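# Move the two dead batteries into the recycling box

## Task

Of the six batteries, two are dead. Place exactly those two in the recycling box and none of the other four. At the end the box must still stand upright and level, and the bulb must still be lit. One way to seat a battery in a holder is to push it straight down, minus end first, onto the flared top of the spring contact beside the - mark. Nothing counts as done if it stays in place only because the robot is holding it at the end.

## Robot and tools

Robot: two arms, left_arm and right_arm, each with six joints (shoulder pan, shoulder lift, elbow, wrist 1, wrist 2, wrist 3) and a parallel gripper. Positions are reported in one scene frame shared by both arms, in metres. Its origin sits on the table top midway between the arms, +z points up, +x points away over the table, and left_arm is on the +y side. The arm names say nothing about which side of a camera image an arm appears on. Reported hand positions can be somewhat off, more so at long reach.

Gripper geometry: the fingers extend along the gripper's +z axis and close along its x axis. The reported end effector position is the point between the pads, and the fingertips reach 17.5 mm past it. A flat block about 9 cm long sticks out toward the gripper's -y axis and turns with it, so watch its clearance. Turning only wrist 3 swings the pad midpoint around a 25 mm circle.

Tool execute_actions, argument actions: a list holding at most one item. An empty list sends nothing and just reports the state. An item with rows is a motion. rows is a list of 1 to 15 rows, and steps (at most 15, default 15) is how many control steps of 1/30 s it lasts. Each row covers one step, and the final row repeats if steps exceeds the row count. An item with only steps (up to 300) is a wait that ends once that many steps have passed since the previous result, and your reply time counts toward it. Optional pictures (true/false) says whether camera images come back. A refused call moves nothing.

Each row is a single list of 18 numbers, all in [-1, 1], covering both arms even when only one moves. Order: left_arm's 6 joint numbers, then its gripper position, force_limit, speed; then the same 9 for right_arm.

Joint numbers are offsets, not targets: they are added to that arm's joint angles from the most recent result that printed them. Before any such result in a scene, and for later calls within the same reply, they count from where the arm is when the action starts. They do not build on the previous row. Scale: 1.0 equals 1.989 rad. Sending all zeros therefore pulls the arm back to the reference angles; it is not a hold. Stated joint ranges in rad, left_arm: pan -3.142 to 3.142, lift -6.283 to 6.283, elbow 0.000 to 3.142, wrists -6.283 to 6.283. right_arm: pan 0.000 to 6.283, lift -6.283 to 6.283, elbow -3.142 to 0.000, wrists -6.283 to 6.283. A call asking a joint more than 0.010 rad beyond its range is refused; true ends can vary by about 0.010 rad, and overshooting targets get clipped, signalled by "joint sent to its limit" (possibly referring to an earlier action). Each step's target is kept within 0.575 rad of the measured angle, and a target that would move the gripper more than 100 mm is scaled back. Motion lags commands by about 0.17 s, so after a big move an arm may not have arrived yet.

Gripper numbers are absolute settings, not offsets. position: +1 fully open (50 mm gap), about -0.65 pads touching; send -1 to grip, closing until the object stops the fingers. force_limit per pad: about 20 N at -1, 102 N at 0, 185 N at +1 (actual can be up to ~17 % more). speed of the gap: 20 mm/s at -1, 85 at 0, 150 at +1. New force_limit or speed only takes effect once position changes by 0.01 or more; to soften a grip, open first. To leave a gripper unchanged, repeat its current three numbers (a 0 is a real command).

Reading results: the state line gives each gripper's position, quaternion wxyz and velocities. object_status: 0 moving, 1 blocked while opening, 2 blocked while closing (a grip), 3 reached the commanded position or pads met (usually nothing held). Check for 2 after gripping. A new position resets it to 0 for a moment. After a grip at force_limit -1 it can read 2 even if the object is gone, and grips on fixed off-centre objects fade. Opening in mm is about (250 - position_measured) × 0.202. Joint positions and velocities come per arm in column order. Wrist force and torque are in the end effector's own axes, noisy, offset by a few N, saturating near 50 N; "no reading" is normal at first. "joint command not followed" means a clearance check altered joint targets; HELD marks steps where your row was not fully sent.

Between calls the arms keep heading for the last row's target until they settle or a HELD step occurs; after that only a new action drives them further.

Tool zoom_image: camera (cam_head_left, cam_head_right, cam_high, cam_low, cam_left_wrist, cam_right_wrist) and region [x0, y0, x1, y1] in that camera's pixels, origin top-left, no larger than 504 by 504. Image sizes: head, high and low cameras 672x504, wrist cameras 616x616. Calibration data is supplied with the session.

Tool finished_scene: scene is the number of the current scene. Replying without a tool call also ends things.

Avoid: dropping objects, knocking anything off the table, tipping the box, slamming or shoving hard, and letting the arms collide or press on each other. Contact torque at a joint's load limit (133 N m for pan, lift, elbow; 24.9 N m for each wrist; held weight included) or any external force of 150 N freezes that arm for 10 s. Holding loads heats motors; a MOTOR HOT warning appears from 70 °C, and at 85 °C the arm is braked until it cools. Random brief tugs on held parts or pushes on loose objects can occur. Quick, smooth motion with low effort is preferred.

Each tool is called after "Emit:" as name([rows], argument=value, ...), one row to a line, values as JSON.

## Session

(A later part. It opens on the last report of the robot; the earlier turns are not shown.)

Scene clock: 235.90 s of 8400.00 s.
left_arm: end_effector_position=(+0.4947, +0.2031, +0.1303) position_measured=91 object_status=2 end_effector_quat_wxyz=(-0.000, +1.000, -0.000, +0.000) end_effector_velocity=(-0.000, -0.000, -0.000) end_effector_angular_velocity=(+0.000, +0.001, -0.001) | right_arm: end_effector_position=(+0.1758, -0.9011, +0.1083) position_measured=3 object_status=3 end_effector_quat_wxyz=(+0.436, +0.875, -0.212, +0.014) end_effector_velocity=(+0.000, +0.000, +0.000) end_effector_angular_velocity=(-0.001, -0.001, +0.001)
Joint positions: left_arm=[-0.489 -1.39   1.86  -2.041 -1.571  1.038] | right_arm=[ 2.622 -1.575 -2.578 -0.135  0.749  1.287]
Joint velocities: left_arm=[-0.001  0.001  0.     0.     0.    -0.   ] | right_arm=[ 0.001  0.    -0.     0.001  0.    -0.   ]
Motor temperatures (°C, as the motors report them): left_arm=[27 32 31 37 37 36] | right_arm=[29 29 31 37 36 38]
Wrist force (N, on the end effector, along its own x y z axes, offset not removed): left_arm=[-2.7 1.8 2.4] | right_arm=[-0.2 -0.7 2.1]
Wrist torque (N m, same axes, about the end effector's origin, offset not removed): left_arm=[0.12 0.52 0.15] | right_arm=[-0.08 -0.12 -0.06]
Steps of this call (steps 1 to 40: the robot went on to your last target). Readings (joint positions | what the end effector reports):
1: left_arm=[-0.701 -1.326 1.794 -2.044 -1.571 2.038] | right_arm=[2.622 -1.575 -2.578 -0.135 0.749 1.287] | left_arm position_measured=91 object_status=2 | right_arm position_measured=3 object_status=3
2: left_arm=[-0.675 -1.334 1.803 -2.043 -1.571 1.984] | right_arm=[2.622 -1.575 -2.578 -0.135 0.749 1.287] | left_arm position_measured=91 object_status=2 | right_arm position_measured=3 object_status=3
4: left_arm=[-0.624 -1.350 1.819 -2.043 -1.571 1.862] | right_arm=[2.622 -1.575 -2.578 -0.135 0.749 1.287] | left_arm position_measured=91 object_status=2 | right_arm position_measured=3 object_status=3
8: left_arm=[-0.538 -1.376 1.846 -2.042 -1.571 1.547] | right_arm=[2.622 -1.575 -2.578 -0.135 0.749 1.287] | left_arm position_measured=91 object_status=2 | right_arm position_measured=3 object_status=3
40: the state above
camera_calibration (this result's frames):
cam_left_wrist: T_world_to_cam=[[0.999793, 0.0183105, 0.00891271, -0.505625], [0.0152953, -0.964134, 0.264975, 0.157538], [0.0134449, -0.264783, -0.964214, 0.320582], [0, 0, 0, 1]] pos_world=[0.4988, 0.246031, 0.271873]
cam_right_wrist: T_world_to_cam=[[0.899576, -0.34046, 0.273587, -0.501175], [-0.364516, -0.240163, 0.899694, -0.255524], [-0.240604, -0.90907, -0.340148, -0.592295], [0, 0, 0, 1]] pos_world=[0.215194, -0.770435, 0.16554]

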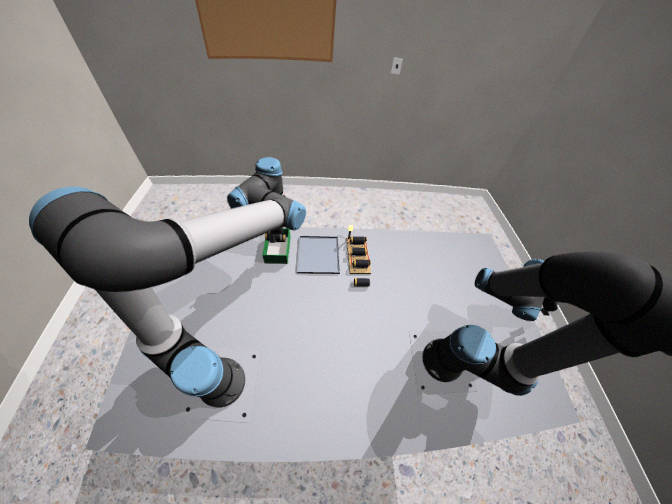

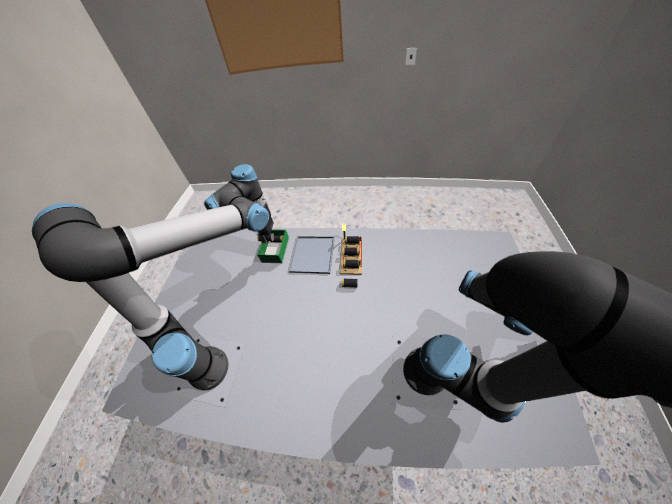

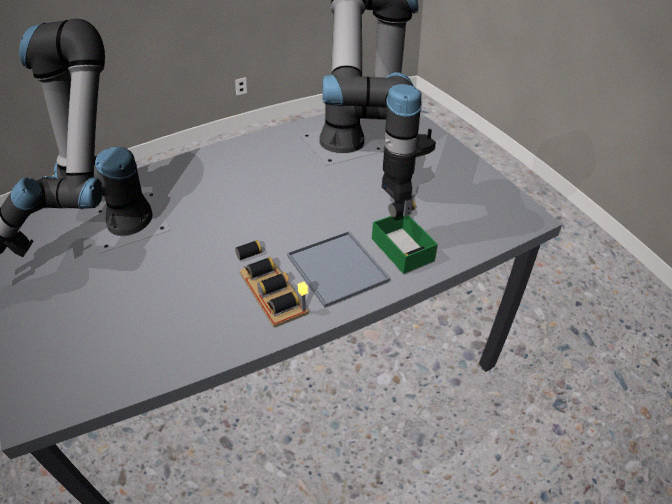

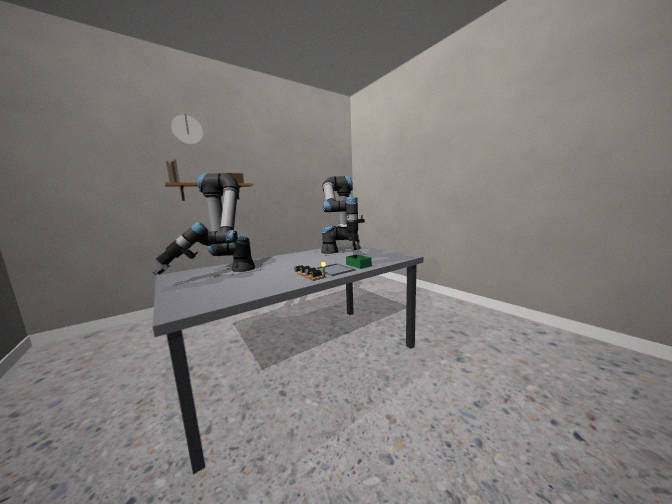

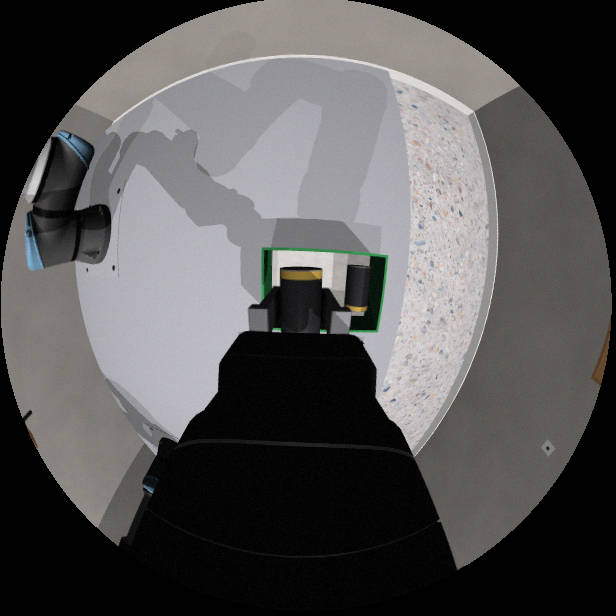

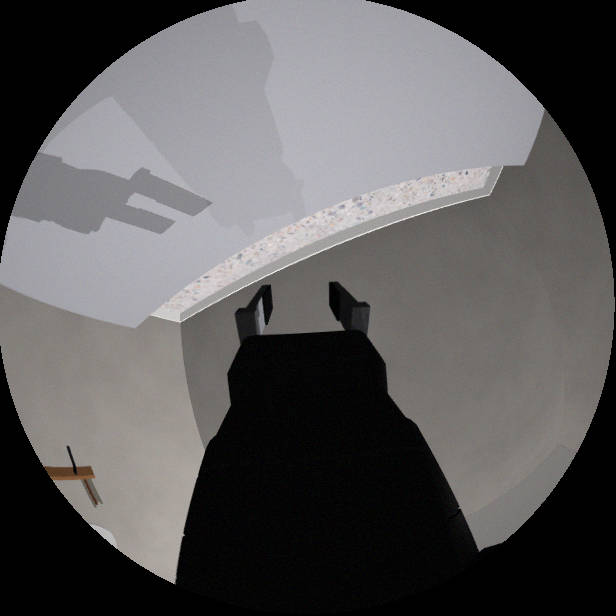

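Emit:
execute_actions([
  {"rows":[[0,0.0319,0.0343,-0.0662,0,0,-1,-0.3,-0.3,0,0,0,0,0,0,1,0,0],[0,0.0319,0.0343,-0.0662,0,0,-1,-0.3,-0.3,0,0,0,0,0,0,1,0,0],[0,0.0319,0.0343,-0.0662,0,0,-1,-0.3,-0.3,0,0,0,0,0,0,1,0,0],[0,0.0319,0.0343,-0.0662,0,0,-1,-0.3,-0.3,0,0,0,0,0,0,1,0,0],[0,0.0319,0.0343,-0.0662,0,0,-1,-0.3,-0.3,0,0,0,0,0,0,1,0,0],[0,0.0319,0.0343,-0.0662,0,0,-1,-0.3,-0.3,0,0,0,0,0,0,1,0,0],[0,0.0319,0.0343,-0.0662,0,0,-1,-0.3,-0.3,0,0,0,0,0,0,1,0,0],[0,0.0737,0.0623,-0.136,0,0,-1,-0.3,-0.3,0,0,0,0,0,0,1,0,0]],"steps":15},
], pictures=false)

Emit:
execute_actions([
  {"steps":18},
], pictures=false)

Emit:
execute_actions([
  {"rows":[[0,0,0,0,0,0,0.62,-0.3,-0.3,0,0,0,0,0,0,1,0,0]],"steps":10},
], pictures=false)

Emit:
execute_actions([
  {"rows":[[0,-0.0418,-0.028,0.0698,0,0,0.62,-0.3,-0.3,0,0,0,0,0,0,1,0,0],[0,-0.0418,-0.028,0.0698,0,0,0.62,-0.3,-0.3,0,0,0,0,0,0,1,0,0],[0,-0.0418,-0.028,0.0698,0,0,0.62,-0.3,-0.3,0,0,0,0,0,0,1,0,0],[0,-0.0418,-0.028,0.0698,0,0,0.62,-0.3,-0.3,0,0,0,0,0,0,1,0,0],[0,-0.0418,-0.028,0.0698,0,0,0.62,-0.3,-0.3,0,0,0,0,0,0,1,0,0],[0,-0.0418,-0.028,0.0698,0,0,0.62,-0.3,-0.3,0,0,0,0,0,0,1,0,0],[0,-0.0737,-0.0623,0.136,0,0,0.62,-0.3,-0.3,0,0,0,0,0,0,1,0,0]],"steps":15},
])

Scene clock: 246.83 s of 8400.00 s.
left_arm: end_effector_position=(+0.4945, +0.2033, +0.0382) position_measured=91 object_status=2 end_effector_quat_wxyz=(-0.001, +1.000, -0.000, -0.001) end_effector_velocity=(+0.004, -0.003, -0.089) end_effector_angular_velocity=(-0.015, -0.026, -0.002) | right_arm: end_effector_position=(+0.1758, -0.9011, +0.1083) position_measured=3 object_status=3 end_effector_quat_wxyz=(+0.436, +0.875, -0.212, +0.014) end_effector_velocity=(-0.000, -0.000, +0.000) end_effector_angular_velocity=(-0.000, -0.001, -0.001)
Joint positions: left_arm=[-0.489 -1.261  1.972 -2.279 -1.571  1.038] | right_arm=[ 2.622 -1.575 -2.578 -0.135  0.749  1.287]
Joint velocities: left_arm=[-0.001  0.146  0.1   -0.275 -0.     0.001] | right_arm=[-0.001 -0.    -0.     0.001 -0.    -0.   ]
Motor temperatures (°C, as the motors report them): left_arm=[27 32 31 37 37 36] | right_arm=[29 29 31 37 36 38]
Wrist force (N, on the end effector, along its own x y z axes, offset not removed): left_arm=[-1.7 -0.3 2.9] | right_arm=[0.2 -0.7 1.5]
Wrist torque (N m, same axes, about the end effector's origin, offset not removed): left_arm=[-0.41 0.41 0.13] | right_arm=[-0.06 -0.13 -0.14]
Steps of this call (steps 1 to 15: the robot went on to your last target; steps 16 to 90: nothing new was sent; then 7.43 s passed at rest; steps 91 to 105: all 15 steps of this action). Readings (joint positions | what the end effector reports):
91: left_arm=[-0.489 -1.390 1.860 -2.041 -1.571 1.038] | right_arm=[2.622 -1.575 -2.578 -0.135 0.749 1.287] | left_arm position_measured=91 object_status=2 | right_arm position_measured=3 object_status=3
92: left_arm=[-0.489 -1.386 1.865 -2.047 -1.571 1.038] | right_arm=[2.622 -1.575 -2.578 -0.135 0.749 1.287] | left_arm position_measured=91 object_status=2 | right_arm position_measured=3 object_status=3
94: left_arm=[-0.489 -1.363 1.890 -2.088 -1.571 1.038] | right_arm=[2.622 -1.575 -2.578 -0.135 0.749 1.287] | left_arm position_measured=91 object_status=2 | right_arm position_measured=3 object_status=3
98: left_arm=[-0.489 -1.338 1.916 -2.146 -1.571 1.038] | right_arm=[2.622 -1.575 -2.578 -0.135 0.749 1.287] | left_arm position_measured=91 object_status=2 | right_arm position_measured=3 object_status=3
105: the state above

Scene clock: 247.43 s of 8400.00 s.
left_arm: end_effector_position=(+0.4948, +0.2031, +0.0277) position_measured=91 object_status=2 end_effector_quat_wxyz=(-0.000, +1.000, -0.000, +0.000) end_effector_velocity=(-0.000, -0.001, -0.000) end_effector_angular_velocity=(-0.000, -0.000, -0.001) | right_arm: end_effector_position=(+0.1758, -0.9011, +0.1083) position_measured=3 object_status=3 end_effector_quat_wxyz=(+0.436, +0.875, -0.212, +0.014) end_effector_velocity=(-0.000, -0.000, +0.000) end_effector_angular_velocity=(-0.001, -0.001, -0.000)
Joint positions: left_arm=[-0.489 -1.244  1.984 -2.311 -1.571  1.038] | right_arm=[ 2.622 -1.575 -2.578 -0.135  0.749  1.287]
Joint velocities: left_arm=[-0.001  0.     0.001 -0.002  0.     0.   ] | right_arm=[-0.001  0.001  0.     0.     0.    -0.   ]
Motor temperatures (°C, as the motors report them): left_arm=[27 32 31 37 37 36] | right_arm=[29 29 31 37 36 38]
Wrist force (N, on the end effector, along its own x y z axes, offset not removed): left_arm=[-1.1 -0.7 3.7] | right_arm=[-1.6 -0.3 1.7]
Wrist torque (N m, same axes, about the end effector's origin, offset not removed): left_arm=[-0.30 0.37 0.25] | right_arm=[-0.01 0.06 -0.08]
Steps of this call (steps 1 to 18: the robot went on to your last target). Readings (joint positions | what the end effector reports):
1: left_arm=[-0.489 -1.256 1.975 -2.287 -1.571 1.038] | right_arm=[2.622 -1.575 -2.578 -0.135 0.749 1.287] | left_arm position_measured=91 object_status=2 | right_arm position_measured=3 object_status=3
2: left_arm=[-0.489 -1.253 1.978 -2.293 -1.571 1.038] | right_arm=[2.622 -1.575 -2.578 -0.135 0.749 1.287] | left_arm position_measured=91 object_status=2 | right_arm position_measured=3 object_status=3
4: left_arm=[-0.489 -1.249 1.980 -2.301 -1.571 1.038] | right_arm=[2.622 -1.575 -2.578 -0.135 0.749 1.287] | left_arm position_measured=91 object_status=2 | right_arm position_measured=3 object_status=3
8: left_arm=[-0.489 -1.245 1.983 -2.308 -1.571 1.038] | right_arm=[2.622 -1.575 -2.578 -0.135 0.749 1.287] | left_arm position_measured=91 object_status=2 | right_arm position_measured=3 object_status=3
18: the state above

Scene clock: 247.77 s of 8400.00 s.
left_arm: end_effector_position=(+0.4948, +0.2031, +0.0277) position_measured=59 object_status=0 end_effector_quat_wxyz=(-0.000, +1.000, -0.000, +0.000) end_effector_velocity=(-0.000, -0.000, -0.000) end_effector_angular_velocity=(+0.000, +0.000, -0.001) | right_arm: end_effector_position=(+0.1758, -0.9011, +0.1083) position_measured=3 object_status=3 end_effector_quat_wxyz=(+0.436, +0.875, -0.212, +0.014) end_effector_velocity=(+0.000, +0.000, -0.000) end_effector_angular_velocity=(+0.000, +0.001, +0.001)
Joint positions: left_arm=[-0.489 -1.244  1.984 -2.311 -1.571  1.038] | right_arm=[ 2.622 -1.575 -2.578 -0.135  0.749  1.287]
Joint velocities: left_arm=[-0.001  0.     0.     0.     0.    -0.   ] | right_arm=[ 0.001 -0.    -0.    -0.    -0.    -0.   ]
Motor temperatures (°C, as the motors report them): left_arm=[27 32 31 37 37 36] | right_arm=[29 29 31 37 36 38]
Wrist force (N, on the end effector, along its own x y z axes, offset not removed): left_arm=[-5.9 0.0 2.9] | right_arm=[-0.6 -0.6 2.5]
Wrist torque (N m, same axes, about the end effector's origin, offset not removed): left_arm=[-0.08 1.15 0.33] | right_arm=[0.01 -0.10 -0.09]
Steps of this call (steps 1 to 10: all 10 steps of this action). Readings (joint positions | what the end effector reports):
1: left_arm=[-0.489 -1.244 1.984 -2.311 -1.571 1.038] | right_arm=[2.622 -1.575 -2.578 -0.135 0.749 1.287] | left_arm position_measured=87 object_status=0 | right_arm position_measured=3 object_status=3
2: left_arm=[-0.489 -1.244 1.984 -2.311 -1.571 1.038] | right_arm=[2.622 -1.575 -2.578 -0.135 0.749 1.287] | left_arm position_measured=76 object_status=0 | right_arm position_measured=3 object_status=3
4: left_arm=[-0.489 -1.244 1.984 -2.311 -1.571 1.038] | right_arm=[2.622 -1.575 -2.578 -0.135 0.749 1.287] | left_arm position_measured=59 object_status=0 | right_arm position_measured=3 object_status=3
8: left_arm=[-0.489 -1.244 1.984 -2.311 -1.571 1.038] | right_arm=[2.622 -1.575 -2.578 -0.135 0.749 1.287] | left_arm position_measured=59 object_status=0 | right_arm position_measured=3 object_status=3
10: the state above

Scene clock: 248.27 s of 8400.00 s.
left_arm: end_effector_position=(+0.4958, +0.2025, +0.1222) position_measured=59 object_status=3 end_effector_quat_wxyz=(+0.001, +1.000, -0.000, +0.001) end_effector_velocity=(-0.009, +0.005, +0.069) end_effector_angular_velocity=(+0.011, +0.018, -0.001) | right_arm: end_effector_position=(+0.1758, -0.9011, +0.1083) position_measured=3 object_status=3 end_effector_quat_wxyz=(+0.436, +0.875, -0.212, +0.014) end_effector_velocity=(-0.001, -0.000, +0.000) end_effector_angular_velocity=(+0.000, +0.000, -0.002)
Joint positions: left_arm=[-0.489 -1.379  1.871 -2.065 -1.571  1.038] | right_arm=[ 2.622 -1.575 -2.578 -0.135  0.749  1.287]
Joint velocities: left_arm=[-0.001 -0.092 -0.092  0.205  0.    -0.   ] | right_arm=[-0.002  0.     0.    -0.     0.    -0.   ]
Motor temperatures (°C, as the motors report them): left_arm=[27 32 31 37 37 36] | right_arm=[29 29 31 37 36 38]
Wrist force (N, on the end effector, along its own x y z axes, offset not removed): left_arm=[-0.4 -1.7 -2.7] | right_arm=[0.9 0.2 1.7]
Wrist torque (N m, same axes, about the end effector's origin, offset not removed): left_arm=[-0.67 0.17 0.12] | right_arm=[0.17 -0.28 -0.13]
Steps of this call (steps 1 to 15: all 15 steps of this action). Readings (joint positions | what the end effector reports):
1: left_arm=[-0.489 -1.244 1.984 -2.311 -1.571 1.038] | right_arm=[2.622 -1.575 -2.578 -0.135 0.749 1.287] | left_arm position_measured=59 object_status=3 | right_arm position_measured=3 object_status=3
2: left_arm=[-0.489 -1.249 1.980 -2.306 -1.571 1.038] | right_arm=[2.622 -1.575 -2.578 -0.135 0.749 1.287] | left_arm position_measured=59 object_status=3 | right_arm position_measured=3 object_status=3
4: left_arm=[-0.489 -1.278 1.960 -2.263 -1.571 1.038] | right_arm=[2.622 -1.575 -2.578 -0.135 0.749 1.287] | left_arm position_measured=59 object_status=3 | right_arm position_measured=3 object_status=3
8: left_arm=[-0.489 -1.316 1.934 -2.195 -1.571 1.038] | right_arm=[2.622 -1.575 -2.578 -0.135 0.749 1.287] | left_arm position_measured=59 object_status=3 | right_arm position_measured=3 object_status=3
15: the state above
camera_calibration (this result's frames):
cam_left_wrist: T_world_to_cam=[[0.999771, 0.0183579, 0.0110421, -0.506886], [0.0147568, -0.963794, 0.26624, 0.159113], [0.0155299, -0.266016, -0.963844, 0.311755], [0, 0, 0, 1]] pos_world=[0.49958, 0.24559, 0.263718]
cam_right_wrist: T_world_to_cam=[[0.899576, -0.34046, 0.273587, -0.501175], [-0.364517, -0.240163, 0.899694, -0.255524], [-0.240604, -0.90907, -0.340149, -0.592295], [0, 0, 0, 1]] pos_world=[0.215194, -0.770435, 0.16554]

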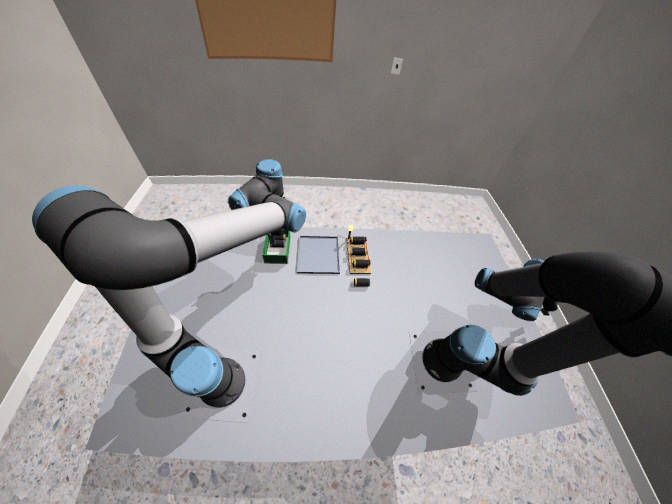

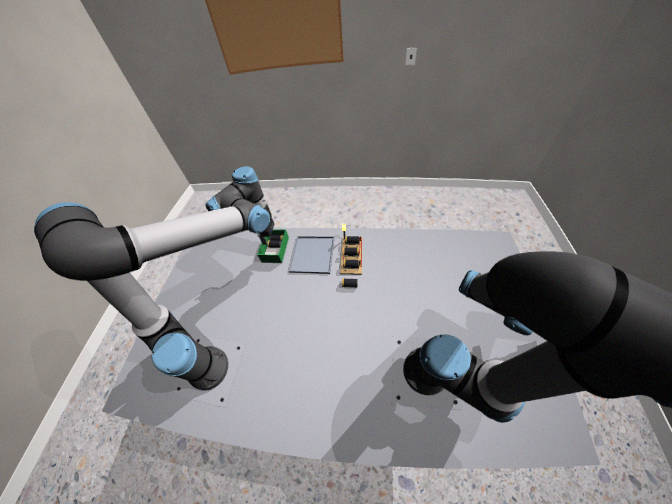

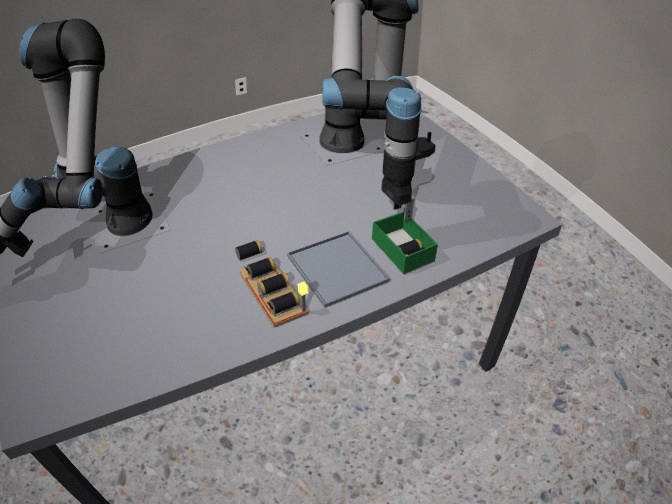

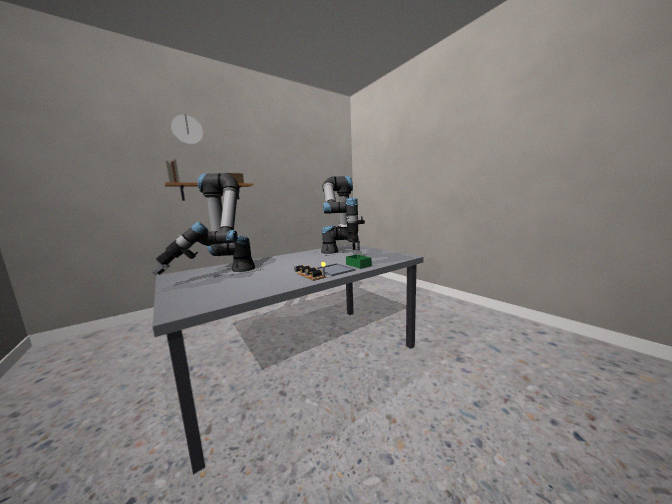

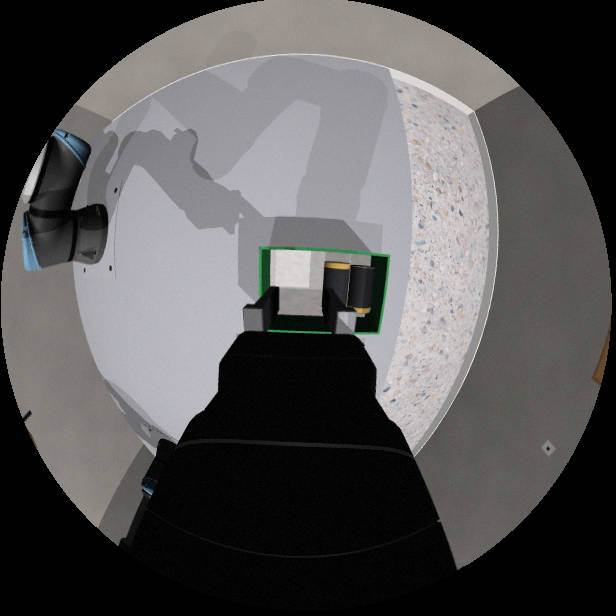

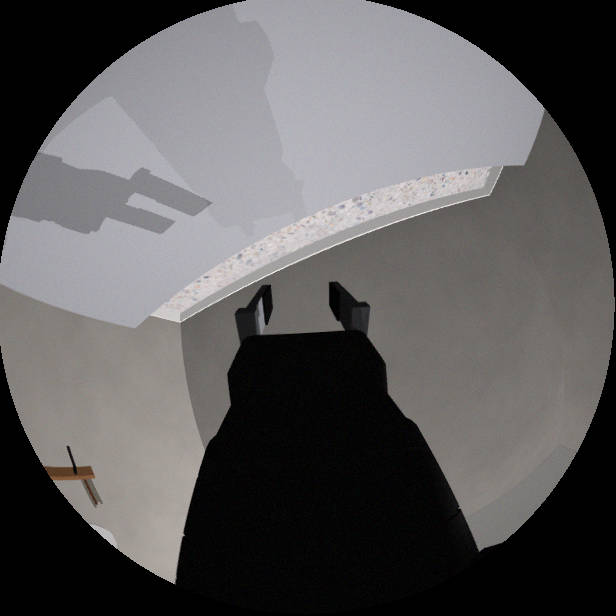

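Emit:
execute_actions([
  {"steps":30},
], pictures=false)

Emit:
finished_scene(scene=2)

Scene clock: 250.23 s of 8400.00 s.
left_arm: end_effector_position=(+0.4947, +0.2031, +0.1303) position_measured=59 object_status=3 end_effector_quat_wxyz=(-0.000, +1.000, -0.000, +0.000) end_effector_velocity=(-0.000, -0.000, -0.000) end_effector_angular_velocity=(+0.000, +0.000, -0.001) | right_arm: end_effector_position=(+0.1758, -0.9011, +0.1083) position_measured=3 object_status=3 end_effector_quat_wxyz=(+0.436, +0.875, -0.212, +0.014) end_effector_velocity=(+0.000, +0.000, +0.000) end_effector_angular_velocity=(+0.000, -0.000, +0.000)
Joint positions: left_arm=[-0.489 -1.39   1.86  -2.041 -1.571  1.038] | right_arm=[ 2.622 -1.575 -2.578 -0.135  0.749  1.287]
Joint velocities: left_arm=[-0.001 -0.     0.    -0.     0.     0.   ] | right_arm=[ 0.     0.001 -0.    -0.     0.    -0.   ]
Motor temperatures (°C, as the motors report them): left_arm=[27 32 31 37 37 36] | right_arm=[29 29 31 37 36 38]
Wrist force (N, on the end effector, along its own x y z axes, offset not removed): left_arm=[-1.6 -1.3 -0.4] | right_arm=[-0.7 0.9 1.4]
Wrist torque (N m, same axes, about the end effector's origin, offset not removed): left_arm=[-0.59 0.57 0.07] | right_arm=[0.33 0.00 -0.13]
Steps of this call (steps 1 to 30: the robot went on to your last target; steps 31 to 59: nothing new was sent). Readings (joint positions | what the end effector reports):
1: left_arm=[-0.489 -1.382 1.868 -2.059 -1.571 1.038] | right_arm=[2.622 -1.575 -2.578 -0.135 0.749 1.287] | left_arm position_measured=59 object_status=3 | right_arm position_measured=3 object_status=3
2: left_arm=[-0.489 -1.384 1.866 -2.055 -1.571 1.038] | right_arm=[2.622 -1.575 -2.578 -0.135 0.749 1.287] | left_arm position_measured=59 object_status=3 | right_arm position_measured=3 object_status=3
4: left_arm=[-0.489 -1.387 1.864 -2.049 -1.571 1.038] | right_arm=[2.622 -1.575 -2.578 -0.135 0.749 1.287] | left_arm position_measured=59 object_status=3 | right_arm position_measured=3 object_status=3
8: left_arm=[-0.489 -1.389 1.861 -2.043 -1.571 1.038] | right_arm=[2.622 -1.575 -2.578 -0.135 0.749 1.287] | left_arm position_measured=59 object_status=3 | right_arm position_measured=3 object_status=3
59: the state above
All arms were judged still, so your last target was given up. Only a new action makes them travel on or press farther. Fingers that are still opening or closing keep moving.

The scene is finished: the task was done.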